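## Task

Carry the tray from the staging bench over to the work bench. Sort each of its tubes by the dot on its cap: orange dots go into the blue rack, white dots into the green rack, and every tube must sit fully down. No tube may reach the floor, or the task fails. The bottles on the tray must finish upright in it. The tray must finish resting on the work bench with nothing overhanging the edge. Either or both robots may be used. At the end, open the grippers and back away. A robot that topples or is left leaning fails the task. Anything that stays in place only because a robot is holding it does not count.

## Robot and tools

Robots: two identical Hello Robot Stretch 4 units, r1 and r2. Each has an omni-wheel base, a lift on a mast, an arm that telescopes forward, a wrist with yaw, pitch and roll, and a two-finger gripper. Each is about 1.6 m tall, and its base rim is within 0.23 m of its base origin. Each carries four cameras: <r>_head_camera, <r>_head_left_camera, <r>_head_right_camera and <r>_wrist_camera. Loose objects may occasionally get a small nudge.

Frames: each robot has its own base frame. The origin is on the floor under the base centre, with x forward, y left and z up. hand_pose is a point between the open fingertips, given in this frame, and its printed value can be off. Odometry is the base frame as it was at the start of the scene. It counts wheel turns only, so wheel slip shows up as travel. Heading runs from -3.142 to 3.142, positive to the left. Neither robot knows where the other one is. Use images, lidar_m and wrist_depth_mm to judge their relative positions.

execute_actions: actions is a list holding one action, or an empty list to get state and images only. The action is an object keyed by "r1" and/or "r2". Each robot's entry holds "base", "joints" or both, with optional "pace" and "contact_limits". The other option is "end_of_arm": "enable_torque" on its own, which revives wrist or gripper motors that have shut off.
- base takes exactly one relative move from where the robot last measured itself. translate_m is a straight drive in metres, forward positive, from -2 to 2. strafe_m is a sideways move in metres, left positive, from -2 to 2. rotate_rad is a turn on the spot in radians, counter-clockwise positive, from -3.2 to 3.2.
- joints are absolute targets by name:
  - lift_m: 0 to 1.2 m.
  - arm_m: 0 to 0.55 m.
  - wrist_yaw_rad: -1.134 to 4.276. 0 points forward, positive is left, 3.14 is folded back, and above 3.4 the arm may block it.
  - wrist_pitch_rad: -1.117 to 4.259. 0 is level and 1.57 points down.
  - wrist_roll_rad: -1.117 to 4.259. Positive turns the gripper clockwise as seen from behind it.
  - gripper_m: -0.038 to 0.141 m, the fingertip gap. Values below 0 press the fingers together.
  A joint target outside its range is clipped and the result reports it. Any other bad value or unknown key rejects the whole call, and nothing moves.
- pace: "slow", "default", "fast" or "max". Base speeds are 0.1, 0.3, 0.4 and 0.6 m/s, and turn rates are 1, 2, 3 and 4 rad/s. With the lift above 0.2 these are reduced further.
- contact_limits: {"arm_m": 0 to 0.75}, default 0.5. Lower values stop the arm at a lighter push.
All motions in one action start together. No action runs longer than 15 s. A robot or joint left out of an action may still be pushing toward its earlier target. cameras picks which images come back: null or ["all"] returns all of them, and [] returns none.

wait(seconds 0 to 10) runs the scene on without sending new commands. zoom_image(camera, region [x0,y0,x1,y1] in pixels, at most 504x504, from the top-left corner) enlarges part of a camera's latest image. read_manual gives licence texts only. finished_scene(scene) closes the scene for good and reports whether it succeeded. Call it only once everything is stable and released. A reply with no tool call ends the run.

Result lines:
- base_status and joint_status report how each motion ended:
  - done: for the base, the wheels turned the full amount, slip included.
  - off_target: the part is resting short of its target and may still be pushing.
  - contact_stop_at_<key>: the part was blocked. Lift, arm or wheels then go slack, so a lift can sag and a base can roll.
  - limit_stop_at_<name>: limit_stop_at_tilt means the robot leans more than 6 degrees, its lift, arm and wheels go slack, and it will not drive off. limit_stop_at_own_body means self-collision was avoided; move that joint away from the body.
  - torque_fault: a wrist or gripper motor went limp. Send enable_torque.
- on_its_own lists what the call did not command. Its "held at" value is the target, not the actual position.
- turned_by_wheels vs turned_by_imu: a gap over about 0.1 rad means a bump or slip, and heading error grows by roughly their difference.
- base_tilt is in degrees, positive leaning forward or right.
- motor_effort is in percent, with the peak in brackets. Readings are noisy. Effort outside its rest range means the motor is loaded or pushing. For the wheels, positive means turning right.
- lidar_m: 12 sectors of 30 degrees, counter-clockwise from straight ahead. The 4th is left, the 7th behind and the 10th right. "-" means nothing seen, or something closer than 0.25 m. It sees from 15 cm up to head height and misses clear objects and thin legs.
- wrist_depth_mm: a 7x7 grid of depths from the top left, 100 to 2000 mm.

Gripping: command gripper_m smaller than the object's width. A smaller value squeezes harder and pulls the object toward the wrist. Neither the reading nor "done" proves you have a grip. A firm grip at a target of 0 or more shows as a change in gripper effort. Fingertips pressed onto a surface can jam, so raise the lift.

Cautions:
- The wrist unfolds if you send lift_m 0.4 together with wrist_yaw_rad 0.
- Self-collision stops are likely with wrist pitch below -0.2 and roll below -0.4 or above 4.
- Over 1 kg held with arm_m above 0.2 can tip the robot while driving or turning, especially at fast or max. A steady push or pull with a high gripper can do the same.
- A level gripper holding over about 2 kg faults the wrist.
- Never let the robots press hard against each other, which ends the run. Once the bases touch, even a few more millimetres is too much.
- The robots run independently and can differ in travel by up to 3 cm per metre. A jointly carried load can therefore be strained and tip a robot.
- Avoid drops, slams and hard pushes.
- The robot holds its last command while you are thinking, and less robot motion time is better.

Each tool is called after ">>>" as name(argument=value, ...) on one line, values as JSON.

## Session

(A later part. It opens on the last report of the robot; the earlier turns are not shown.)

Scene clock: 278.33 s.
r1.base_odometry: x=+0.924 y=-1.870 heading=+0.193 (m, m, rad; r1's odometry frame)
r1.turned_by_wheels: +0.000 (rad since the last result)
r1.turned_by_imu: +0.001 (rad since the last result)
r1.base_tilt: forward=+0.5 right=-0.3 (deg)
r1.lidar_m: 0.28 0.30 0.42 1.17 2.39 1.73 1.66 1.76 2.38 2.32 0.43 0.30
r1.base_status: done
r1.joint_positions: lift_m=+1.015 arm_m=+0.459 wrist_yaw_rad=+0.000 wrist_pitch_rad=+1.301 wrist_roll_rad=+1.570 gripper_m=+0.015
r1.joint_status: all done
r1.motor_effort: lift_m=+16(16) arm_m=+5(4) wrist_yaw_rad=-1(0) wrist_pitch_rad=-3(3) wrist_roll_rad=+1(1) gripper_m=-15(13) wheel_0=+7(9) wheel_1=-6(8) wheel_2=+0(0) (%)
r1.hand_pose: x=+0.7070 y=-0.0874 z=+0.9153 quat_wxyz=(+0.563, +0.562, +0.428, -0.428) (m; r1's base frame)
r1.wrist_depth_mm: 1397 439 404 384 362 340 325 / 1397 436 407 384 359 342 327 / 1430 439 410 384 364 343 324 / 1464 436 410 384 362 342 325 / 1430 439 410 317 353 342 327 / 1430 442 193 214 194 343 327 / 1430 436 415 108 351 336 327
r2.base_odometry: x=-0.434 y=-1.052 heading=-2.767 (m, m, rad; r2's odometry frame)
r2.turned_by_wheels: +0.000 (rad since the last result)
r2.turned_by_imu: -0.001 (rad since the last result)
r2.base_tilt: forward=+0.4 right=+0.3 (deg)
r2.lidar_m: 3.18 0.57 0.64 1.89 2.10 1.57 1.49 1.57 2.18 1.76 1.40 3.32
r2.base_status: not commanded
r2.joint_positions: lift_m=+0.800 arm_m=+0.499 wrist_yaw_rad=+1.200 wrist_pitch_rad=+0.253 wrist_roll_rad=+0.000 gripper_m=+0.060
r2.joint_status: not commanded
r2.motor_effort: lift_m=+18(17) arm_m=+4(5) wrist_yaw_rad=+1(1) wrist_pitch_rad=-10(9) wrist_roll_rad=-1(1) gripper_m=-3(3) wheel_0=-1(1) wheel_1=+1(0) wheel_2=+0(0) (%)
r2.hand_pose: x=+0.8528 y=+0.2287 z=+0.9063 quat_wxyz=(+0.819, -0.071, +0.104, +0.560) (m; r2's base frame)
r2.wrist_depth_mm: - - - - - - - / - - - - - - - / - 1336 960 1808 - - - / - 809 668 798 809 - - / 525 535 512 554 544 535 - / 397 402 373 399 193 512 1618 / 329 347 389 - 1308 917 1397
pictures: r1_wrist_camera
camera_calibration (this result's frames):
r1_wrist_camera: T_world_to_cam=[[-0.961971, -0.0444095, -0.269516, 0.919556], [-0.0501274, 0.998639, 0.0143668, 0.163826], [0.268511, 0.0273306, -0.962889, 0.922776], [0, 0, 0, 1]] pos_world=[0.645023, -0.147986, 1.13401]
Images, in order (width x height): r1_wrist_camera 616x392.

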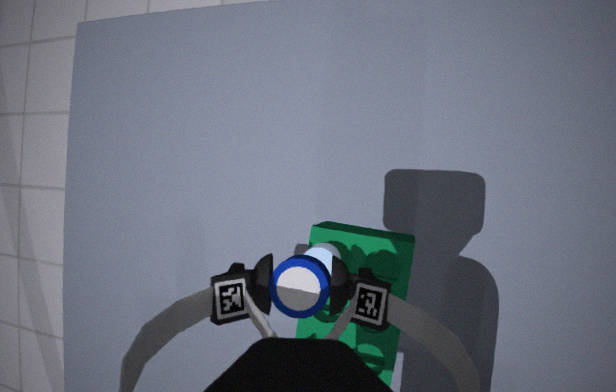

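>>> execute_actions(actions=[{"r1":{"joints":{"lift_m":0.972},"pace":"slow"}}], cameras=[])

>>> execute_actions(actions=[{"r1":{"joints":{"gripper_m":0.07}}}], cameras=[])

>>> execute_actions(actions=[{"r1":{"joints":{"lift_m":1.1}}}], cameras=["r1_wrist_camera"])

>>> execute_actions(actions=[{"r1":{"base":{"strafe_m":0.586},"joints":{"wrist_roll_rad":0,"arm_m":0.47}}}], cameras=["r1_wrist_camera","r2_wrist_camera"])

Scene clock: 291.03 s.
r1.base_odometry: x=+0.924 y=-1.870 heading=+0.193 (m, m, rad; r1's odometry frame)
r1.turned_by_wheels: +0.000 (rad since the last result)
r1.turned_by_imu: +0.001 (rad since the last result)
r1.base_tilt: forward=+0.4 right=-0.2 (deg)
r1.lidar_m: 0.28 0.32 0.42 1.18 2.40 1.74 1.66 1.74 2.36 2.34 0.39 0.31
r1.base_status: not commanded
r1.joint_positions: lift_m=+0.972 arm_m=+0.459 wrist_yaw_rad=+0.000 wrist_pitch_rad=+1.300 wrist_roll_rad=+1.570 gripper_m=+0.015
r1.joint_status: all done
r1.motor_effort: lift_m=+14(16) arm_m=+5(4) wrist_yaw_rad=-1(0) wrist_pitch_rad=-1(3) wrist_roll_rad=+1(2) gripper_m=-9(12) wheel_0=+7(7) wheel_1=-6(6) wheel_2=+0(0) (%)
r1.hand_pose: x=+0.7072 y=-0.0874 z=+0.8726 quat_wxyz=(+0.563, +0.563, +0.428, -0.428) (m; r1's base frame)
r1.wrist_depth_mm: 415 394 364 340 319 301 290 / 421 389 364 340 322 303 290 / 418 392 364 342 320 301 290 / 418 392 362 342 320 304 287 / 418 392 362 276 315 306 290 / 418 394 191 214 194 303 291 / 424 389 370 108 301 297 290
r2.base_odometry: x=-0.434 y=-1.052 heading=-2.767 (m, m, rad; r2's odometry frame)
r2.turned_by_wheels: +0.000 (rad since the last result)
r2.turned_by_imu: -0.001 (rad since the last result)
r2.base_tilt: forward=+0.4 right=+0.3 (deg)
r2.lidar_m: 3.19 0.57 0.67 1.89 2.08 1.56 1.51 1.60 2.19 1.73 1.38 3.29
r2.base_status: not commanded
r2.joint_positions: lift_m=+0.800 arm_m=+0.499 wrist_yaw_rad=+1.200 wrist_pitch_rad=+0.253 wrist_roll_rad=+0.000 gripper_m=+0.060
r2.joint_status: not commanded
r2.motor_effort: lift_m=+17(18) arm_m=+4(5) wrist_yaw_rad=-2(1) wrist_pitch_rad=-9(9) wrist_roll_rad=+0(1) gripper_m=-3(3) wheel_0=-1(1) wheel_1=+1(0) wheel_2=+0(0) (%)
r2.hand_pose: x=+0.8528 y=+0.2287 z=+0.9063 quat_wxyz=(+0.819, -0.071, +0.104, +0.560) (m; r2's base frame)
r2.wrist_depth_mm: - - - - - - - / - - - - - - - / - 1308 960 1863 - - - / - 798 683 809 798 - - / 530 539 508 549 544 544 - / 397 404 373 397 193 512 1618 / 330 345 387 - 1366 917 1366
pictures: none
No camera images: the call's "cameras" was empty. Leave "cameras" out to get every camera's image.

Scene clock: 292.37 s.
r1.base_odometry: x=+0.924 y=-1.870 heading=+0.193 (m, m, rad; r1's odometry frame)
r1.turned_by_wheels: +0.000 (rad since the last result)
r1.turned_by_imu: +0.000 (rad since the last result)
r1.base_tilt: forward=+0.6 right=-0.1 (deg)
r1.lidar_m: 0.28 0.32 0.44 1.18 2.38 1.72 1.64 1.74 2.42 2.33 0.42 0.30
r1.base_status: not commanded
r1.joint_positions: lift_m=+0.972 arm_m=+0.459 wrist_yaw_rad=+0.000 wrist_pitch_rad=+1.300 wrist_roll_rad=+1.570 gripper_m=+0.070
r1.joint_status: all done
r1.motor_effort: lift_m=+16(16) arm_m=+4(4) wrist_yaw_rad=+0(0) wrist_pitch_rad=-1(1) wrist_roll_rad=+1(1) gripper_m=-2(16) wheel_0=+7(7) wheel_1=-6(6) wheel_2=+0(0) (%)
r1.hand_pose: x=+0.7072 y=-0.0874 z=+0.8724 quat_wxyz=(+0.563, +0.563, +0.428, -0.428) (m; r1's base frame)
r1.wrist_depth_mm: 415 387 362 340 320 300 287 / 413 387 362 340 320 301 289 / 415 389 359 340 320 303 290 / 415 389 362 340 320 303 289 / 418 389 357 281 300 303 290 / 418 392 202 219 200 303 290 / 421 389 366 108 312 297 291
r2.base_odometry: x=-0.434 y=-1.052 heading=-2.767 (m, m, rad; r2's odometry frame)
r2.turned_by_wheels: +0.000 (rad since the last result)
r2.turned_by_imu: +0.000 (rad since the last result)
r2.base_tilt: forward=+0.4 right=+0.3 (deg)
r2.lidar_m: 3.19 0.59 0.66 1.84 2.10 1.58 1.50 1.59 2.21 1.71 1.36 3.30
r2.base_status: not commanded
r2.joint_positions: lift_m=+0.800 arm_m=+0.499 wrist_yaw_rad=+1.200 wrist_pitch_rad=+0.253 wrist_roll_rad=+0.000 gripper_m=+0.060
r2.joint_status: not commanded
r2.motor_effort: lift_m=+18(18) arm_m=+5(5) wrist_yaw_rad=+0(1) wrist_pitch_rad=-9(9) wrist_roll_rad=+0(0) gripper_m=-4(3) wheel_0=-1(1) wheel_1=+0(0) wheel_2=+0(0) (%)
r2.hand_pose: x=+0.8528 y=+0.2287 z=+0.9063 quat_wxyz=(+0.819, -0.071, +0.104, +0.560) (m; r2's base frame)
r2.wrist_depth_mm: - - - - - - - / - - - - - - - / - 1308 960 1808 - - - / - 798 668 809 809 - - / 535 539 508 544 549 535 - / 399 404 373 399 193 508 1618 / 330 345 387 - 1397 917 1366
pictures: none
No camera images: the call's "cameras" was empty. Leave "cameras" out to get every camera's image.

Scene clock: 293.97 s.
r1.base_odometry: x=+0.924 y=-1.870 heading=+0.193 (m, m, rad; r1's odometry frame)
r1.turned_by_wheels: +0.000 (rad since the last result)
r1.turned_by_imu: +0.001 (rad since the last result)
r1.base_tilt: forward=+0.7 right=-0.2 (deg)
r1.lidar_m: 0.27 0.31 0.43 1.22 2.37 1.73 1.67 1.73 2.38 2.33 0.42 0.30
r1.base_status: not commanded
r1.joint_positions: lift_m=+1.100 arm_m=+0.459 wrist_yaw_rad=+0.000 wrist_pitch_rad=+1.300 wrist_roll_rad=+1.570 gripper_m=+0.070
r1.joint_status: all done
r1.motor_effort: lift_m=+21(21) arm_m=+5(4) wrist_yaw_rad=-1(1) wrist_pitch_rad=-1(0) wrist_roll_rad=+1(1) gripper_m=+0(4) wheel_0=+7(7) wheel_1=-6(6) wheel_2=+0(0) (%)
r1.hand_pose: x=+0.7072 y=-0.0874 z=+1.0000 quat_wxyz=(+0.563, +0.563, +0.428, -0.428) (m; r1's base frame)
r1.wrist_depth_mm: 1576 1397 1281 854 445 418 399 / 1537 539 500 469 442 415 399 / 1499 539 504 473 442 415 399 / 1499 535 500 469 445 421 399 / 1499 539 496 473 397 421 402 / 1537 544 202 462 200 415 399 / 1537 535 508 108 439 410 404
r2.base_odometry: x=-0.434 y=-1.052 heading=-2.767 (m, m, rad; r2's odometry frame)
r2.turned_by_wheels: +0.000 (rad since the last result)
r2.turned_by_imu: +0.000 (rad since the last result)
r2.base_tilt: forward=+0.4 right=+0.3 (deg)
r2.lidar_m: 3.19 0.57 0.65 1.89 2.12 1.58 1.50 1.60 2.18 1.72 1.36 3.30
r2.base_status: not commanded
r2.joint_positions: lift_m=+0.800 arm_m=+0.499 wrist_yaw_rad=+1.200 wrist_pitch_rad=+0.253 wrist_roll_rad=+0.000 gripper_m=+0.060
r2.joint_status: not commanded
r2.motor_effort: lift_m=+18(18) arm_m=+5(5) wrist_yaw_rad=+0(0) wrist_pitch_rad=-9(10) wrist_roll_rad=-1(1) gripper_m=-2(3) wheel_0=-1(1) wheel_1=+1(1) wheel_2=+0(0) (%)
r2.hand_pose: x=+0.8528 y=+0.2287 z=+0.9063 quat_wxyz=(+0.819, -0.071, +0.104, +0.560) (m; r2's base frame)
r2.wrist_depth_mm: - - - - - - - / - - - - - - - / - 1281 946 1808 - - - / - 820 676 798 798 - - / 535 544 512 549 544 544 - / 397 404 370 397 193 512 1661 / 330 347 387 - 1366 917 1366
pictures: r1_wrist_camera
camera_calibration (this result's frames):
r1_wrist_camera: T_world_to_cam=[[-0.961776, -0.0443876, -0.270217, 0.943148], [-0.0501151, 0.998641, 0.0143303, 0.16265], [0.269213, 0.0273245, -0.962693, 1.00358], [0, 0, 0, 1]] pos_world=[0.645071, -0.147987, 1.21866]
Images, in order (width x height): r1_wrist_camera 616x392.

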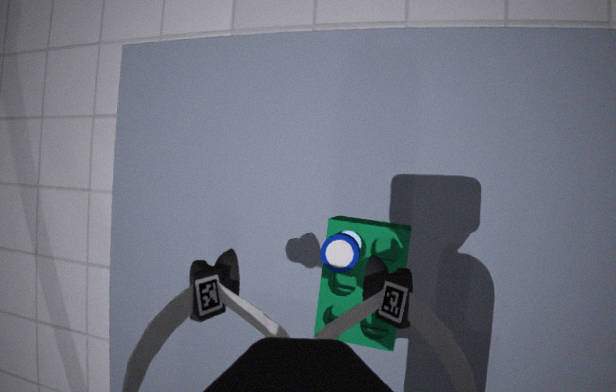

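Scene clock: 297.23 s.
r1.base_odometry: x=+0.812 y=-1.295 heading=+0.193 (m, m, rad; r1's odometry frame)
r1.turned_by_wheels: +0.000 (rad since the last result)
r1.turned_by_imu: +0.004 (rad since the last result)
r1.base_tilt: forward=+0.5 right=-0.2 (deg)
r1.lidar_m: 0.30 0.31 0.44 2.28 2.37 1.73 1.67 1.73 2.41 2.91 0.43 0.31
r1.base_status: done
r1.joint_positions: lift_m=+1.100 arm_m=+0.469 wrist_yaw_rad=+0.000 wrist_pitch_rad=+1.300 wrist_roll_rad=+0.000 gripper_m=+0.070
r1.joint_status: all done
r1.motor_effort: lift_m=+21(21) arm_m=+5(5) wrist_yaw_rad=+0(0) wrist_pitch_rad=-1(1) wrist_roll_rad=-1(7) gripper_m=-4(3) wheel_0=-4(17) wheel_1=+1(12) wheel_2=+0(0) (%)
r1.hand_pose: x=+0.7172 y=-0.0874 z=+1.0000 quat_wxyz=(+0.796, +0.000, +0.605, +0.000) (m; r1's base frame)
r1.wrist_depth_mm: 539 976 976 1397 1430 1464 1464 / 517 521 521 521 525 539 539 / 496 496 504 351 500 484 521 / 477 480 480 436 488 484 492 / 455 462 459 404 410 439 473 / 442 445 202 442 200 436 455 / 427 427 436 108 436 427 442
r2.base_odometry: x=-0.434 y=-1.052 heading=-2.767 (m, m, rad; r2's odometry frame)
r2.turned_by_wheels: +0.000 (rad since the last result)
r2.turned_by_imu: -0.001 (rad since the last result)
r2.base_tilt: forward=+0.4 right=+0.3 (deg)
r2.lidar_m: 3.17 0.60 0.66 1.86 2.13 1.58 1.49 1.57 2.19 1.71 1.37 3.33
r2.base_status: not commanded
r2.joint_positions: lift_m=+0.800 arm_m=+0.499 wrist_yaw_rad=+1.200 wrist_pitch_rad=+0.253 wrist_roll_rad=+0.000 gripper_m=+0.060
r2.joint_status: not commanded
r2.motor_effort: lift_m=+17(18) arm_m=+5(4) wrist_yaw_rad=+0(0) wrist_pitch_rad=-9(10) wrist_roll_rad=-1(1) gripper_m=-3(2) wheel_0=-1(1) wheel_1=+1(0) wheel_2=+0(0) (%)
r2.hand_pose: x=+0.8528 y=+0.2287 z=+0.9063 quat_wxyz=(+0.819, -0.071, +0.104, +0.560) (m; r2's base frame)
r2.wrist_depth_mm: - - - - - - - / - - - - - - - / - 1336 960 1808 - - - / - 798 676 809 809 - - / 535 539 508 544 544 535 - / 397 404 368 399 193 517 1618 / 332 347 387 - 1138 866 1366
pictures: r1_wrist_camera, r2_wrist_camera
camera_calibration (this result's frames):
r1_wrist_camera: T_world_to_cam=[[0.0422348, -0.999073, 0.00834137, -0.129387], [-0.969649, -0.0430005, -0.240689, 0.986601], [0.240825, 0.00207726, -0.970566, 1.02692], [0, 0, 0, 1]] pos_world=[0.714813, -0.0889755, 1.23524]
r2_wrist_camera: T_world_to_cam=[[0.953459, -0.301106, 0.0158565, -0.746352], [-0.0754846, -0.289276, -0.954265, 1.03719], [0.291922, 0.908655, -0.298542, 0.0413492], [0, 0, 0, 1]] pos_world=[0.777838, 0.0377323, 1.01394]
Images, in order (width x height): r1_wrist_camera 616x392, r2_wrist_camera 616x392.

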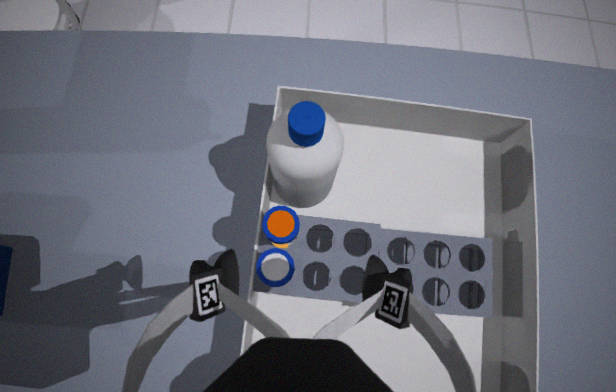

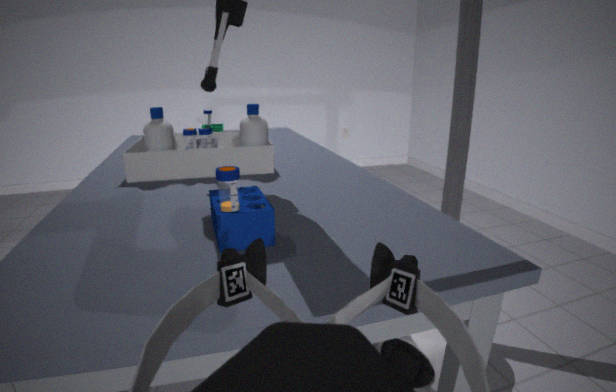

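>>> execute_actions(actions=[{"r1":{"base":{"strafe_m":0.022},"joints":{"arm_m":0.524}}}], cameras=[])

>>> execute_actions(actions=[{"r1":{"joints":{"lift_m":0.985},"pace":"slow"}}], cameras=["r1_wrist_camera","r2_wrist_camera"])

Scene clock: 308.57 s.
r1.base_odometry: x=+0.807 y=-1.273 heading=+0.193 (m, m, rad; r1's odometry frame)
r1.turned_by_wheels: +0.000 (rad since the last result)
r1.turned_by_imu: +0.001 (rad since the last result)
r1.base_tilt: forward=+0.5 right=-0.3 (deg)
r1.lidar_m: 0.28 0.30 0.45 2.25 2.38 1.73 1.63 1.72 2.40 2.93 0.43 0.31
r1.base_status: done
r1.joint_positions: lift_m=+1.100 arm_m=+0.523 wrist_yaw_rad=+0.000 wrist_pitch_rad=+1.300 wrist_roll_rad=+0.000 gripper_m=+0.070
r1.joint_status: all done
r1.motor_effort: lift_m=+21(20) arm_m=+4(6) wrist_yaw_rad=+1(0) wrist_pitch_rad=-1(1) wrist_roll_rad=-1(1) gripper_m=-3(3) wheel_0=-4(13) wheel_1=+4(12) wheel_2=+0(0) (%)
r1.hand_pose: x=+0.7711 y=-0.0874 z=+1.0000 quat_wxyz=(+0.796, +0.000, +0.605, +0.000) (m; r1's base frame)
r1.wrist_depth_mm: 1160 1397 1430 1430 1430 1430 1430 / 521 517 521 530 530 1397 1366 / 496 496 496 500 512 512 517 / 473 480 480 336 488 488 473 / 452 459 462 433 469 473 462 / 442 445 202 340 200 397 415 / 430 430 433 109 433 387 397
r2.base_odometry: x=-0.434 y=-1.052 heading=-2.767 (m, m, rad; r2's odometry frame)
r2.turned_by_wheels: +0.000 (rad since the last result)
r2.turned_by_imu: -0.001 (rad since the last result)
r2.base_tilt: forward=+0.4 right=+0.3 (deg)
r2.lidar_m: 3.20 0.59 0.67 1.88 2.12 1.58 1.49 1.58 2.20 1.75 1.35 3.30
r2.base_status: not commanded
r2.joint_positions: lift_m=+0.800 arm_m=+0.499 wrist_yaw_rad=+1.200 wrist_pitch_rad=+0.253 wrist_roll_rad=+0.000 gripper_m=+0.060
r2.joint_status: not commanded
r2.motor_effort: lift_m=+18(18) arm_m=+5(5) wrist_yaw_rad=+3(2) wrist_pitch_rad=-10(9) wrist_roll_rad=-1(1) gripper_m=-1(3) wheel_0=-1(1) wheel_1=+1(1) wheel_2=+0(0) (%)
r2.hand_pose: x=+0.8528 y=+0.2287 z=+0.9063 quat_wxyz=(+0.819, -0.071, +0.104, +0.560) (m; r2's base frame)
r2.wrist_depth_mm: - - - - - - - / - - - - - - - / - 1336 960 1863 - - - / - 798 676 798 798 - - / 535 539 508 544 544 539 - / 397 404 368 399 193 508 1618 / 330 349 387 - 1160 854 1336
pictures: none
No camera images: the call's "cameras" was empty. Leave "cameras" out to get every camera's image.

Scene clock: 310.37 s.
r1.base_odometry: x=+0.807 y=-1.273 heading=+0.193 (m, m, rad; r1's odometry frame)
r1.turned_by_wheels: +0.000 (rad since the last result)
r1.turned_by_imu: +0.001 (rad since the last result)
r1.base_tilt: forward=+0.5 right=-0.2 (deg)
r1.lidar_m: 0.29 0.31 0.46 2.28 2.39 1.71 1.65 1.75 2.40 2.95 0.43 0.32
r1.base_status: not commanded
r1.joint_positions: lift_m=+0.985 arm_m=+0.523 wrist_yaw_rad=+0.000 wrist_pitch_rad=+1.300 wrist_roll_rad=+0.000 gripper_m=+0.070
r1.joint_status: all done
r1.motor_effort: lift_m=+16(19) arm_m=+4(4) wrist_yaw_rad=-1(1) wrist_pitch_rad=-2(1) wrist_roll_rad=+0(1) gripper_m=-4(0) wheel_0=-4(4) wheel_1=+4(3) wheel_2=+0(0) (%)
r1.hand_pose: x=+0.7711 y=-0.0874 z=+0.8854 quat_wxyz=(+0.796, +0.000, +0.605, +0.000) (m; r1's base frame)
r1.wrist_depth_mm: 407 407 413 415 418 424 1308 / 389 392 397 392 402 404 410 / 375 375 379 227 362 377 368 / 359 362 366 248 364 370 373 / 347 349 351 303 353 357 359 / 334 334 202 227 200 291 291 / 324 324 327 109 277 278 281
r2.base_odometry: x=-0.434 y=-1.052 heading=-2.767 (m, m, rad; r2's odometry frame)
r2.turned_by_wheels: +0.000 (rad since the last result)
r2.turned_by_imu: +0.000 (rad since the last result)
r2.base_tilt: forward=+0.4 right=+0.3 (deg)
r2.lidar_m: 3.17 0.58 0.65 1.87 2.10 1.58 1.50 1.55 2.22 1.74 1.38 3.28
r2.base_status: not commanded
r2.joint_positions: lift_m=+0.800 arm_m=+0.499 wrist_yaw_rad=+1.200 wrist_pitch_rad=+0.253 wrist_roll_rad=+0.000 gripper_m=+0.060
r2.joint_status: not commanded
r2.motor_effort: lift_m=+18(18) arm_m=+5(4) wrist_yaw_rad=+1(1) wrist_pitch_rad=-9(10) wrist_roll_rad=-1(1) gripper_m=-3(4) wheel_0=-1(1) wheel_1=+0(1) wheel_2=+0(0) (%)
r2.hand_pose: x=+0.8528 y=+0.2287 z=+0.9063 quat_wxyz=(+0.819, -0.071, +0.104, +0.560) (m; r2's base frame)
r2.wrist_depth_mm: - - - - - - - / - - - - - - - / - 1308 960 1808 - - - / - 788 676 798 820 - - / 535 539 508 549 544 535 - / 397 404 373 397 193 508 1708 / 330 347 387 - 1160 854 1336
pictures: r1_wrist_camera, r2_wrist_camera
camera_calibration (this result's frames):
r1_wrist_camera: T_world_to_cam=[[0.0423563, -0.999068, 0.00834345, -0.130798], [-0.969692, -0.0431193, -0.240497, 1.01118], [0.240632, 0.00209597, -0.970614, 0.902852], [0, 0, 0, 1]] pos_world=[0.768814, -0.088967, 1.1206]
r2_wrist_camera: T_world_to_cam=[[0.953459, -0.301106, 0.0158565, -0.746352], [-0.0754847, -0.289276, -0.954265, 1.03719], [0.291922, 0.908655, -0.298542, 0.0413489], [0, 0, 0, 1]] pos_world=[0.777838, 0.0377323, 1.01394]
Images, in order (width x height): r1_wrist_camera 616x392, r2_wrist_camera 616x392.

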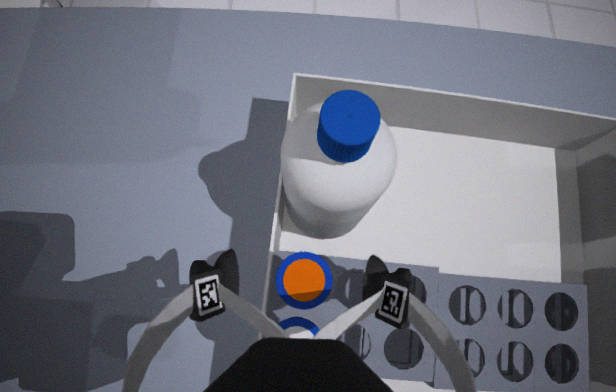

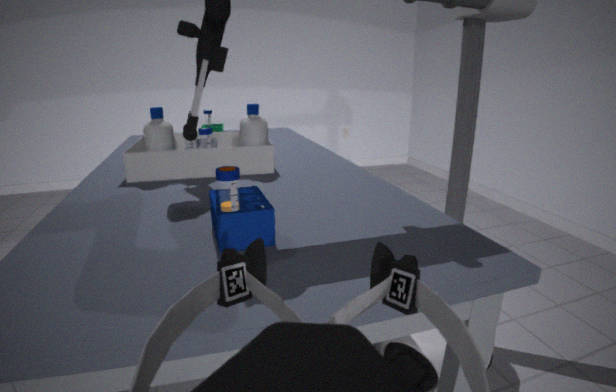

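>>> execute_actions(actions=[{"r1":{"joints":{"lift_m":0.976},"pace":"slow"}}], cameras=[])

>>> execute_actions(actions=[{"r1":{"joints":{"gripper_m":0.015}}}], cameras=[])

>>> execute_actions(actions=[{"r1":{"joints":{"lift_m":1.1},"pace":"slow"}}], cameras=["r2_wrist_camera"])

>>> execute_actions(actions=[{"r1":{"base":{"strafe_m":0.37}}}], cameras=[])

>>> execute_actions(actions=[{"r1":{"joints":{"arm_m":0.34}}}], cameras=["r1_wrist_camera"])

Scene clock: 322.00 s.
r1.base_odometry: x=+0.807 y=-1.273 heading=+0.193 (m, m, rad; r1's odometry frame)
r1.turned_by_wheels: +0.000 (rad since the last result)
r1.turned_by_imu: +0.001 (rad since the last result)
r1.base_tilt: forward=+0.6 right=-0.3 (deg)
r1.lidar_m: 0.28 0.31 0.44 2.25 2.37 1.72 1.65 1.72 2.38 2.93 0.43 0.30
r1.base_status: not commanded
r1.joint_positions: lift_m=+0.976 arm_m=+0.523 wrist_yaw_rad=+0.000 wrist_pitch_rad=+1.300 wrist_roll_rad=+0.000 gripper_m=+0.070
r1.joint_status: all done
r1.motor_effort: lift_m=+16(16) arm_m=+4(4) wrist_yaw_rad=-1(1) wrist_pitch_rad=-2(1) wrist_roll_rad=-1(1) gripper_m=-2(2) wheel_0=-4(4) wheel_1=+3(3) wheel_2=+0(0) (%)
r1.hand_pose: x=+0.7711 y=-0.0874 z=+0.8764 quat_wxyz=(+0.796, +0.000, +0.605, +0.000) (m; r1's base frame)
r1.wrist_depth_mm: 397 397 402 402 407 410 418 / 382 382 387 342 338 397 399 / 366 368 370 219 227 370 370 / 353 353 357 247 353 359 362 / 342 342 343 283 345 347 347 / 327 327 201 219 199 281 282 / 315 317 320 108 268 271 272
r2.base_odometry: x=-0.434 y=-1.052 heading=-2.767 (m, m, rad; r2's odometry frame)
r2.turned_by_wheels: +0.000 (rad since the last result)
r2.turned_by_imu: -0.001 (rad since the last result)
r2.base_tilt: forward=+0.4 right=+0.3 (deg)
r2.lidar_m: 3.19 0.56 0.62 1.86 2.11 1.57 1.50 1.59 2.22 1.72 1.37 3.31
r2.base_status: not commanded
r2.joint_positions: lift_m=+0.800 arm_m=+0.499 wrist_yaw_rad=+1.200 wrist_pitch_rad=+0.253 wrist_roll_rad=+0.000 gripper_m=+0.060
r2.joint_status: not commanded
r2.motor_effort: lift_m=+18(17) arm_m=+5(5) wrist_yaw_rad=+2(1) wrist_pitch_rad=-10(9) wrist_roll_rad=-1(1) gripper_m=-3(3) wheel_0=-1(1) wheel_1=+0(0) wheel_2=+0(0) (%)
r2.hand_pose: x=+0.8528 y=+0.2287 z=+0.9063 quat_wxyz=(+0.819, -0.071, +0.104, +0.560) (m; r2's base frame)
r2.wrist_depth_mm: - - - - - - - / - - - - - - - / - 1336 946 1808 - - - / - 788 683 809 809 - - / 530 544 512 544 544 539 - / 399 407 375 397 193 512 1576 / 330 349 389 - 1138 878 1366
pictures: none
No camera images: the call's "cameras" was empty. Leave "cameras" out to get every camera's image.

Scene clock: 323.33 s.
r1.base_odometry: x=+0.807 y=-1.273 heading=+0.193 (m, m, rad; r1's odometry frame)
r1.turned_by_wheels: +0.000 (rad since the last result)
r1.turned_by_imu: +0.000 (rad since the last result)
r1.base_tilt: forward=+0.6 right=-0.3 (deg)
r1.lidar_m: 0.27 0.30 0.44 2.27 2.39 1.74 1.67 1.73 2.38 2.94 0.41 0.31
r1.base_status: not commanded
r1.joint_positions: lift_m=+0.976 arm_m=+0.523 wrist_yaw_rad=+0.000 wrist_pitch_rad=+1.300 wrist_roll_rad=+0.000 gripper_m=+0.015
r1.joint_status: all done
r1.motor_effort: lift_m=+16(16) arm_m=+5(4) wrist_yaw_rad=+0(0) wrist_pitch_rad=-1(2) wrist_roll_rad=+0(1) gripper_m=-13(10) wheel_0=-4(4) wheel_1=+3(3) wheel_2=+0(0) (%)
r1.hand_pose: x=+0.7711 y=-0.0874 z=+0.8764 quat_wxyz=(+0.796, +0.000, +0.605, +0.000) (m; r1's base frame)
r1.wrist_depth_mm: 397 399 399 402 407 413 415 / 382 382 387 345 340 394 397 / 364 368 370 218 226 373 368 / 351 351 357 248 355 362 364 / 338 340 342 283 345 349 351 / 325 330 192 213 193 282 283 / 315 315 320 108 268 268 271
r2.base_odometry: x=-0.434 y=-1.052 heading=-2.767 (m, m, rad; r2's odometry frame)
r2.turned_by_wheels: +0.000 (rad since the last result)
r2.turned_by_imu: +0.000 (rad since the last result)
r2.base_tilt: forward=+0.4 right=+0.3 (deg)
r2.lidar_m: 3.19 0.57 0.67 1.89 2.10 1.57 1.51 1.60 2.23 1.72 1.37 3.30
r2.base_status: not commanded
r2.joint_positions: lift_m=+0.800 arm_m=+0.499 wrist_yaw_rad=+1.200 wrist_pitch_rad=+0.253 wrist_roll_rad=+0.000 gripper_m=+0.060
r2.joint_status: not commanded
r2.motor_effort: lift_m=+17(18) arm_m=+4(5) wrist_yaw_rad=-1(0) wrist_pitch_rad=-9(10) wrist_roll_rad=-1(1) gripper_m=-3(4) wheel_0=-1(1) wheel_1=+0(1) wheel_2=+0(0) (%)
r2.hand_pose: x=+0.8528 y=+0.2287 z=+0.9063 quat_wxyz=(+0.819, -0.071, +0.104, +0.560) (m; r2's base frame)
r2.wrist_depth_mm: - - - - - - - / - - - - - - - / - 1281 946 1808 - - - / - 788 661 798 798 - - / 535 539 517 549 549 544 - / 399 407 373 397 193 512 1576 / 330 345 389 - 1118 866 1336
pictures: none
No camera images: the call's "cameras" was empty. Leave "cameras" out to get every camera's image.

Scene clock: 325.20 s.
r1.base_odometry: x=+0.807 y=-1.273 heading=+0.193 (m, m, rad; r1's odometry frame)
r1.turned_by_wheels: +0.000 (rad since the last result)
r1.turned_by_imu: +0.001 (rad since the last result)
r1.base_tilt: forward=+0.6 right=-0.2 (deg)
r1.lidar_m: 0.30 0.30 0.44 2.26 2.39 1.73 1.65 1.72 2.37 2.93 0.44 0.29
r1.base_status: not commanded
r1.joint_positions: lift_m=+1.100 arm_m=+0.523 wrist_yaw_rad=+0.000 wrist_pitch_rad=+1.300 wrist_roll_rad=+0.000 gripper_m=+0.015
r1.joint_status: all done
r1.motor_effort: lift_m=+21(23) arm_m=+4(4) wrist_yaw_rad=+1(1) wrist_pitch_rad=-2(2) wrist_roll_rad=-1(1) gripper_m=-9(12) wheel_0=-4(4) wheel_1=+3(3) wheel_2=+0(0) (%)
r1.hand_pose: x=+0.7711 y=-0.0874 z=+1.0000 quat_wxyz=(+0.796, +0.000, +0.605, +0.000) (m; r1's base frame)
r1.wrist_depth_mm: 1160 1430 1366 1397 1397 1430 1499 / 517 517 521 521 525 1397 1397 / 492 496 496 496 512 508 517 / 477 477 484 336 488 488 477 / 459 459 466 342 473 473 445 / 442 442 193 214 194 402 418 / 421 427 433 109 384 384 397
r2.base_odometry: x=-0.434 y=-1.052 heading=-2.767 (m, m, rad; r2's odometry frame)
r2.turned_by_wheels: +0.000 (rad since the last result)
r2.turned_by_imu: +0.000 (rad since the last result)
r2.base_tilt: forward=+0.4 right=+0.4 (deg)
r2.lidar_m: 3.19 0.56 0.67 1.88 2.14 1.57 1.48 1.59 2.23 1.74 1.38 3.31
r2.base_status: not commanded
r2.joint_positions: lift_m=+0.800 arm_m=+0.499 wrist_yaw_rad=+1.200 wrist_pitch_rad=+0.253 wrist_roll_rad=+0.000 gripper_m=+0.060
r2.joint_status: not commanded
r2.motor_effort: lift_m=+17(18) arm_m=+5(5) wrist_yaw_rad=-1(1) wrist_pitch_rad=-9(9) wrist_roll_rad=-1(0) gripper_m=-2(3) wheel_0=-1(1) wheel_1=+1(1) wheel_2=+0(0) (%)
r2.hand_pose: x=+0.8528 y=+0.2287 z=+0.9063 quat_wxyz=(+0.819, -0.071, +0.104, +0.560) (m; r2's base frame)
r2.wrist_depth_mm: - - - - - - - / - - - - - - - / - 1308 960 1808 - - - / - 809 676 809 798 - - / 530 535 512 549 544 544 - / 399 402 373 397 193 508 1661 / 330 347 387 - 1118 854 1336
pictures: r2_wrist_camera
camera_calibration (this result's frames):
r2_wrist_camera: T_world_to_cam=[[0.953459, -0.301106, 0.0158564, -0.746352], [-0.0754848, -0.289276, -0.954265, 1.03719], [0.291922, 0.908655, -0.298542, 0.0413493], [0, 0, 0, 1]] pos_world=[0.777838, 0.0377323, 1.01394]
Images, in order (width x height): r2_wrist_camera 616x392.

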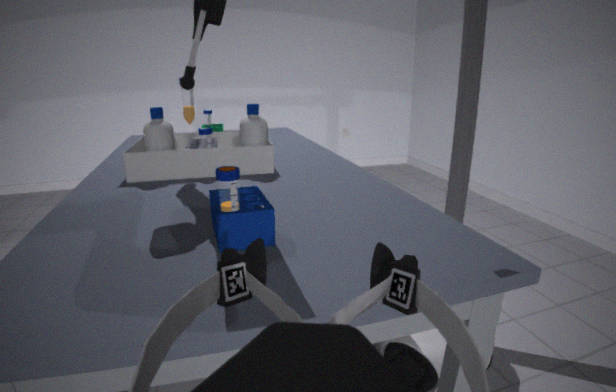

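Scene clock: 327.77 s.
r1.base_odometry: x=+0.737 y=-0.910 heading=+0.193 (m, m, rad; r1's odometry frame)
r1.turned_by_wheels: +0.000 (rad since the last result)
r1.turned_by_imu: +0.002 (rad since the last result)
r1.base_tilt: forward=+0.6 right=-0.3 (deg)
r1.lidar_m: 0.28 0.32 1.94 1.90 2.37 1.71 1.66 1.74 2.40 1.21 0.43 0.29
r1.base_status: done
r1.joint_positions: lift_m=+1.100 arm_m=+0.523 wrist_yaw_rad=+0.000 wrist_pitch_rad=+1.300 wrist_roll_rad=+0.000 gripper_m=+0.015
r1.joint_status: not commanded
r1.motor_effort: lift_m=+21(21) arm_m=+4(5) wrist_yaw_rad=+0(0) wrist_pitch_rad=-2(1) wrist_roll_rad=+0(1) gripper_m=-11(10) wheel_0=-4(15) wheel_1=+2(12) wheel_2=+0(1) (%)
r1.hand_pose: x=+0.7712 y=-0.0874 z=+1.0000 quat_wxyz=(+0.796, +0.000, +0.605, +0.000) (m; r1's base frame)
r1.wrist_depth_mm: 1138 1160 1397 1366 1430 1464 1464 / 1308 521 521 521 525 535 1397 / 1255 496 500 504 508 512 521 / 1205 480 480 484 492 488 488 / 1160 459 462 466 469 477 469 / 1138 442 191 213 195 455 455 / 430 427 375 108 436 442 442
r2.base_odometry: x=-0.434 y=-1.052 heading=-2.767 (m, m, rad; r2's odometry frame)
r2.turned_by_wheels: +0.000 (rad since the last result)
r2.turned_by_imu: +0.000 (rad since the last result)
r2.base_tilt: forward=+0.4 right=+0.3 (deg)
r2.lidar_m: 1.49 0.57 0.63 1.88 2.10 1.55 1.50 1.57 2.20 1.71 1.36 3.32
r2.base_status: not commanded
r2.joint_positions: lift_m=+0.800 arm_m=+0.499 wrist_yaw_rad=+1.200 wrist_pitch_rad=+0.253 wrist_roll_rad=+0.000 gripper_m=+0.060
r2.joint_status: not commanded
r2.motor_effort: lift_m=+18(17) arm_m=+4(5) wrist_yaw_rad=+1(1) wrist_pitch_rad=-10(9) wrist_roll_rad=-1(0) gripper_m=-3(4) wheel_0=-1(1) wheel_1=+0(1) wheel_2=+0(0) (%)
r2.hand_pose: x=+0.8528 y=+0.2287 z=+0.9063 quat_wxyz=(+0.819, -0.071, +0.104, +0.560) (m; r2's base frame)
r2.wrist_depth_mm: - - - - - - - / - - - - - - - / - 1336 960 1863 - - - / - 820 668 798 788 - - / 535 544 517 549 544 544 1863 / 399 404 373 397 193 512 1499 / 330 345 387 - 1397 778 1366
pictures: none
No camera images: the call's "cameras" was empty. Leave "cameras" out to get every camera's image.

Scene clock: 329.40 s.
r1.base_odometry: x=+0.737 y=-0.910 heading=+0.193 (m, m, rad; r1's odometry frame)
r1.turned_by_wheels: +0.000 (rad since the last result)
r1.turned_by_imu: +0.001 (rad since the last result)
r1.base_tilt: forward=+0.6 right=-0.4 (deg)
r1.lidar_m: 0.29 0.31 1.91 1.90 2.39 1.73 1.66 1.74 2.40 1.21 0.42 0.30
r1.base_status: not commanded
r1.joint_positions: lift_m=+1.100 arm_m=+0.341 wrist_yaw_rad=+0.000 wrist_pitch_rad=+1.301 wrist_roll_rad=+0.000 gripper_m=+0.015
r1.joint_status: all done
r1.motor_effort: lift_m=+21(21) arm_m=-5(5) wrist_yaw_rad=+0(1) wrist_pitch_rad=-3(3) wrist_roll_rad=-1(1) gripper_m=-10(11) wheel_0=-4(4) wheel_1=+1(2) wheel_2=+0(0) (%)
r1.hand_pose: x=+0.5886 y=-0.0874 z=+1.0000 quat_wxyz=(+0.796, +0.000, +0.606, +0.000) (m; r1's base frame)
r1.wrist_depth_mm: 1397 539 539 549 549 559 564 / 1336 517 517 525 530 530 521 / 1281 496 496 504 504 512 504 / 1229 477 459 455 484 488 488 / 1182 459 462 449 473 473 477 / 1138 442 192 213 195 455 455 / 430 424 433 108 436 439 442
r2.base_odometry: x=-0.434 y=-1.052 heading=-2.767 (m, m, rad; r2's odometry frame)
r2.turned_by_wheels: +0.000 (rad since the last result)
r2.turned_by_imu: +0.000 (rad since the last result)
r2.base_tilt: forward=+0.4 right=+0.3 (deg)
r2.lidar_m: 1.46 0.58 0.64 1.87 2.10 1.59 1.50 1.60 2.20 1.70 1.37 3.31
r2.base_status: not commanded
r2.joint_positions: lift_m=+0.800 arm_m=+0.499 wrist_yaw_rad=+1.200 wrist_pitch_rad=+0.253 wrist_roll_rad=+0.000 gripper_m=+0.060
r2.joint_status: not commanded
r2.motor_effort: lift_m=+18(17) arm_m=+4(5) wrist_yaw_rad=+0(1) wrist_pitch_rad=-9(9) wrist_roll_rad=+0(1) gripper_m=-2(4) wheel_0=-1(1) wheel_1=+1(0) wheel_2=+0(0) (%)
r2.hand_pose: x=+0.8528 y=+0.2287 z=+0.9063 quat_wxyz=(+0.819, -0.071, +0.104, +0.560) (m; r2's base frame)
r2.wrist_depth_mm: - - - - - - - / - - - - - - - / - 1308 960 1499 - - - / - 798 676 788 809 - - / 530 539 517 544 539 539 1863 / 399 404 373 399 193 508 1537 / 332 349 389 - 1366 788 1336
pictures: r1_wrist_camera
camera_calibration (this result's frames):
r1_wrist_camera: T_world_to_cam=[[0.0422396, -0.999073, 0.0083338, -0.123956], [-0.96978, -0.0430044, -0.240161, 0.86148], [0.240296, 0.00206233, -0.970697, 1.05827], [0, 0, 0, 1]] pos_world=[0.586382, -0.0889762, 1.23519]
Images, in order (width x height): r1_wrist_camera 616x392.

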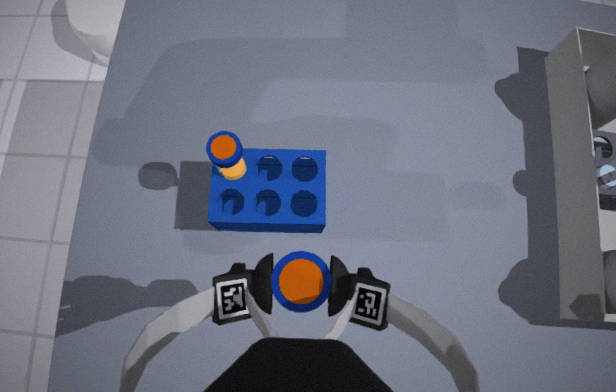

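>>> execute_actions(actions=[{"r1":{"joints":{"arm_m":0.431,"lift_m":1.055}}}], cameras=["r2_wrist_camera"])

>>> execute_actions(actions=[{"r1":{"joints":{"lift_m":1.015},"pace":"slow"}}], cameras=["r1_wrist_camera","r2_wrist_camera"])

Scene clock: 341.33 s.
r1.base_odometry: x=+0.737 y=-0.910 heading=+0.193 (m, m, rad; r1's odometry frame)
r1.turned_by_wheels: +0.000 (rad since the last result)
r1.turned_by_imu: +0.001 (rad since the last result)
r1.base_tilt: forward=+0.6 right=-0.1 (deg)
r1.lidar_m: 0.28 0.30 1.93 1.90 2.34 1.74 1.66 1.74 2.40 1.21 0.44 0.28
r1.base_status: not commanded
r1.joint_positions: lift_m=+1.055 arm_m=+0.430 wrist_yaw_rad=+0.000 wrist_pitch_rad=+1.301 wrist_roll_rad=+0.000 gripper_m=+0.015
r1.joint_status: all done
r1.motor_effort: lift_m=+16(22) arm_m=+5(4) wrist_yaw_rad=+0(0) wrist_pitch_rad=-3(3) wrist_roll_rad=+0(1) gripper_m=-11(9) wheel_0=-4(4) wheel_1=+2(1) wheel_2=+0(0) (%)
r1.hand_pose: x=+0.6781 y=-0.0874 z=+0.9554 quat_wxyz=(+0.796, +0.000, +0.605, +0.000) (m; r1's base frame)
r1.wrist_depth_mm: 1098 492 492 496 496 504 504 / 1308 469 473 473 477 480 488 / 1182 449 452 459 459 466 462 / 1160 433 439 439 442 445 449 / 418 418 362 366 424 430 433 / 402 404 191 213 193 415 415 / 384 389 394 108 397 397 407
r2.base_odometry: x=-0.434 y=-1.052 heading=-2.767 (m, m, rad; r2's odometry frame)
r2.turned_by_wheels: +0.000 (rad since the last result)
r2.turned_by_imu: -0.001 (rad since the last result)
r2.base_tilt: forward=+0.4 right=+0.3 (deg)
r2.lidar_m: 1.45 0.59 0.65 1.88 2.09 1.58 1.52 1.57 2.23 1.73 1.38 3.32
r2.base_status: not commanded
r2.joint_positions: lift_m=+0.800 arm_m=+0.499 wrist_yaw_rad=+1.200 wrist_pitch_rad=+0.253 wrist_roll_rad=+0.000 gripper_m=+0.060
r2.joint_status: not commanded
r2.motor_effort: lift_m=+18(17) arm_m=+5(5) wrist_yaw_rad=+1(1) wrist_pitch_rad=-9(10) wrist_roll_rad=-1(0) gripper_m=-3(4) wheel_0=-1(1) wheel_1=+1(0) wheel_2=+0(0) (%)
r2.hand_pose: x=+0.8528 y=+0.2287 z=+0.9063 quat_wxyz=(+0.819, -0.071, +0.104, +0.560) (m; r2's base frame)
r2.wrist_depth_mm: - - - - - - - / - - - - - - - / - 1308 946 1808 - - - / - 798 676 798 788 - - / 530 535 512 544 544 544 1983 / 399 402 375 397 193 512 1618 / 329 349 389 - 1397 778 1336
pictures: r2_wrist_camera
camera_calibration (this result's frames):
r2_wrist_camera: T_world_to_cam=[[0.953459, -0.301106, 0.0158565, -0.746352], [-0.0754848, -0.289276, -0.954265, 1.03719], [0.291922, 0.908655, -0.298542, 0.0413492], [0, 0, 0, 1]] pos_world=[0.777838, 0.0377323, 1.01394]
Images, in order (width x height): r2_wrist_camera 616x392.

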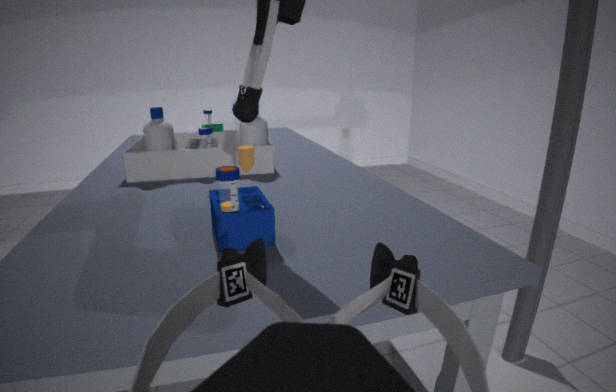

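Scene clock: 342.50 s.
r1.base_odometry: x=+0.737 y=-0.910 heading=+0.193 (m, m, rad; r1's odometry frame)
r1.turned_by_wheels: +0.000 (rad since the last result)
r1.turned_by_imu: +0.000 (rad since the last result)
r1.base_tilt: forward=+0.6 right=-0.4 (deg)
r1.lidar_m: 0.30 0.31 1.94 1.90 2.38 1.73 1.67 1.71 2.39 1.19 0.42 0.32
r1.base_status: not commanded
r1.joint_positions: lift_m=+1.015 arm_m=+0.430 wrist_yaw_rad=+0.000 wrist_pitch_rad=+1.301 wrist_roll_rad=+0.000 gripper_m=+0.015
r1.joint_status: all done
r1.motor_effort: lift_m=+16(15) arm_m=+4(4) wrist_yaw_rad=+0(0) wrist_pitch_rad=-2(2) wrist_roll_rad=-1(0) gripper_m=-11(10) wheel_0=-4(4) wheel_1=+1(1) wheel_2=+0(0) (%)
r1.hand_pose: x=+0.6781 y=-0.0874 z=+0.9154 quat_wxyz=(+0.796, +0.000, +0.605, +0.000) (m; r1's base frame)
r1.wrist_depth_mm: 1078 442 442 445 452 455 459 / 1229 427 427 430 436 442 445 / 410 410 413 415 415 418 424 / 392 394 394 399 402 407 410 / 375 379 322 325 384 387 389 / 362 366 192 213 194 375 382 / 351 351 355 108 362 362 366
r2.base_odometry: x=-0.434 y=-1.052 heading=-2.767 (m, m, rad; r2's odometry frame)
r2.turned_by_wheels: +0.000 (rad since the last result)
r2.turned_by_imu: +0.000 (rad since the last result)
r2.base_tilt: forward=+0.4 right=+0.3 (deg)
r2.lidar_m: 1.49 0.59 0.66 1.88 2.07 1.56 1.49 1.58 2.22 1.73 1.39 3.31
r2.base_status: not commanded
r2.joint_positions: lift_m=+0.800 arm_m=+0.499 wrist_yaw_rad=+1.200 wrist_pitch_rad=+0.253 wrist_roll_rad=+0.000 gripper_m=+0.060
r2.joint_status: not commanded
r2.motor_effort: lift_m=+18(18) arm_m=+5(4) wrist_yaw_rad=+1(1) wrist_pitch_rad=-10(9) wrist_roll_rad=+0(0) gripper_m=-3(3) wheel_0=-1(1) wheel_1=+1(0) wheel_2=+0(0) (%)
r2.hand_pose: x=+0.8528 y=+0.2287 z=+0.9063 quat_wxyz=(+0.819, -0.071, +0.104, +0.560) (m; r2's base frame)
r2.wrist_depth_mm: - - - - - - - / - - - - - - - / - 1308 960 1808 - - - / - 798 676 798 798 - - / 535 535 512 549 544 544 1921 / 399 404 370 397 193 508 1537 / 330 349 389 - 1397 768 1336
pictures: r1_wrist_camera, r2_wrist_camera
camera_calibration (this result's frames):
r1_wrist_camera: T_world_to_cam=[[0.0425021, -0.999061, 0.00834933, -0.127203], [-0.969759, -0.0432629, -0.2402, 0.927889], [0.240335, 0.00211216, -0.970688, 0.954597], [0, 0, 0, 1]] pos_world=[0.675812, -0.0889571, 1.15056]
r2_wrist_camera: T_world_to_cam=[[0.953459, -0.301106, 0.0158565, -0.746352], [-0.0754847, -0.289276, -0.954265, 1.03719], [0.291922, 0.908655, -0.298542, 0.0413492], [0, 0, 0, 1]] pos_world=[0.777838, 0.0377323, 1.01394]
Images, in order (width x height): r1_wrist_camera 616x392, r2_wrist_camera 616x392.

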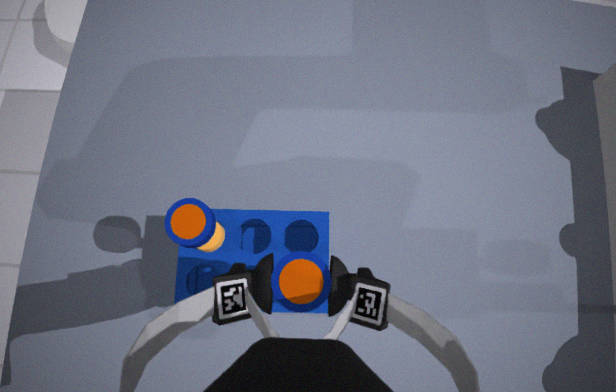

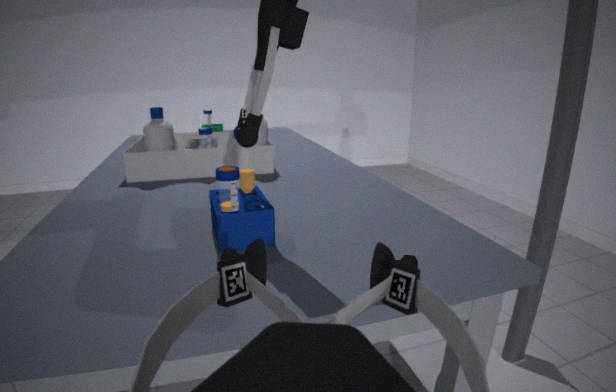

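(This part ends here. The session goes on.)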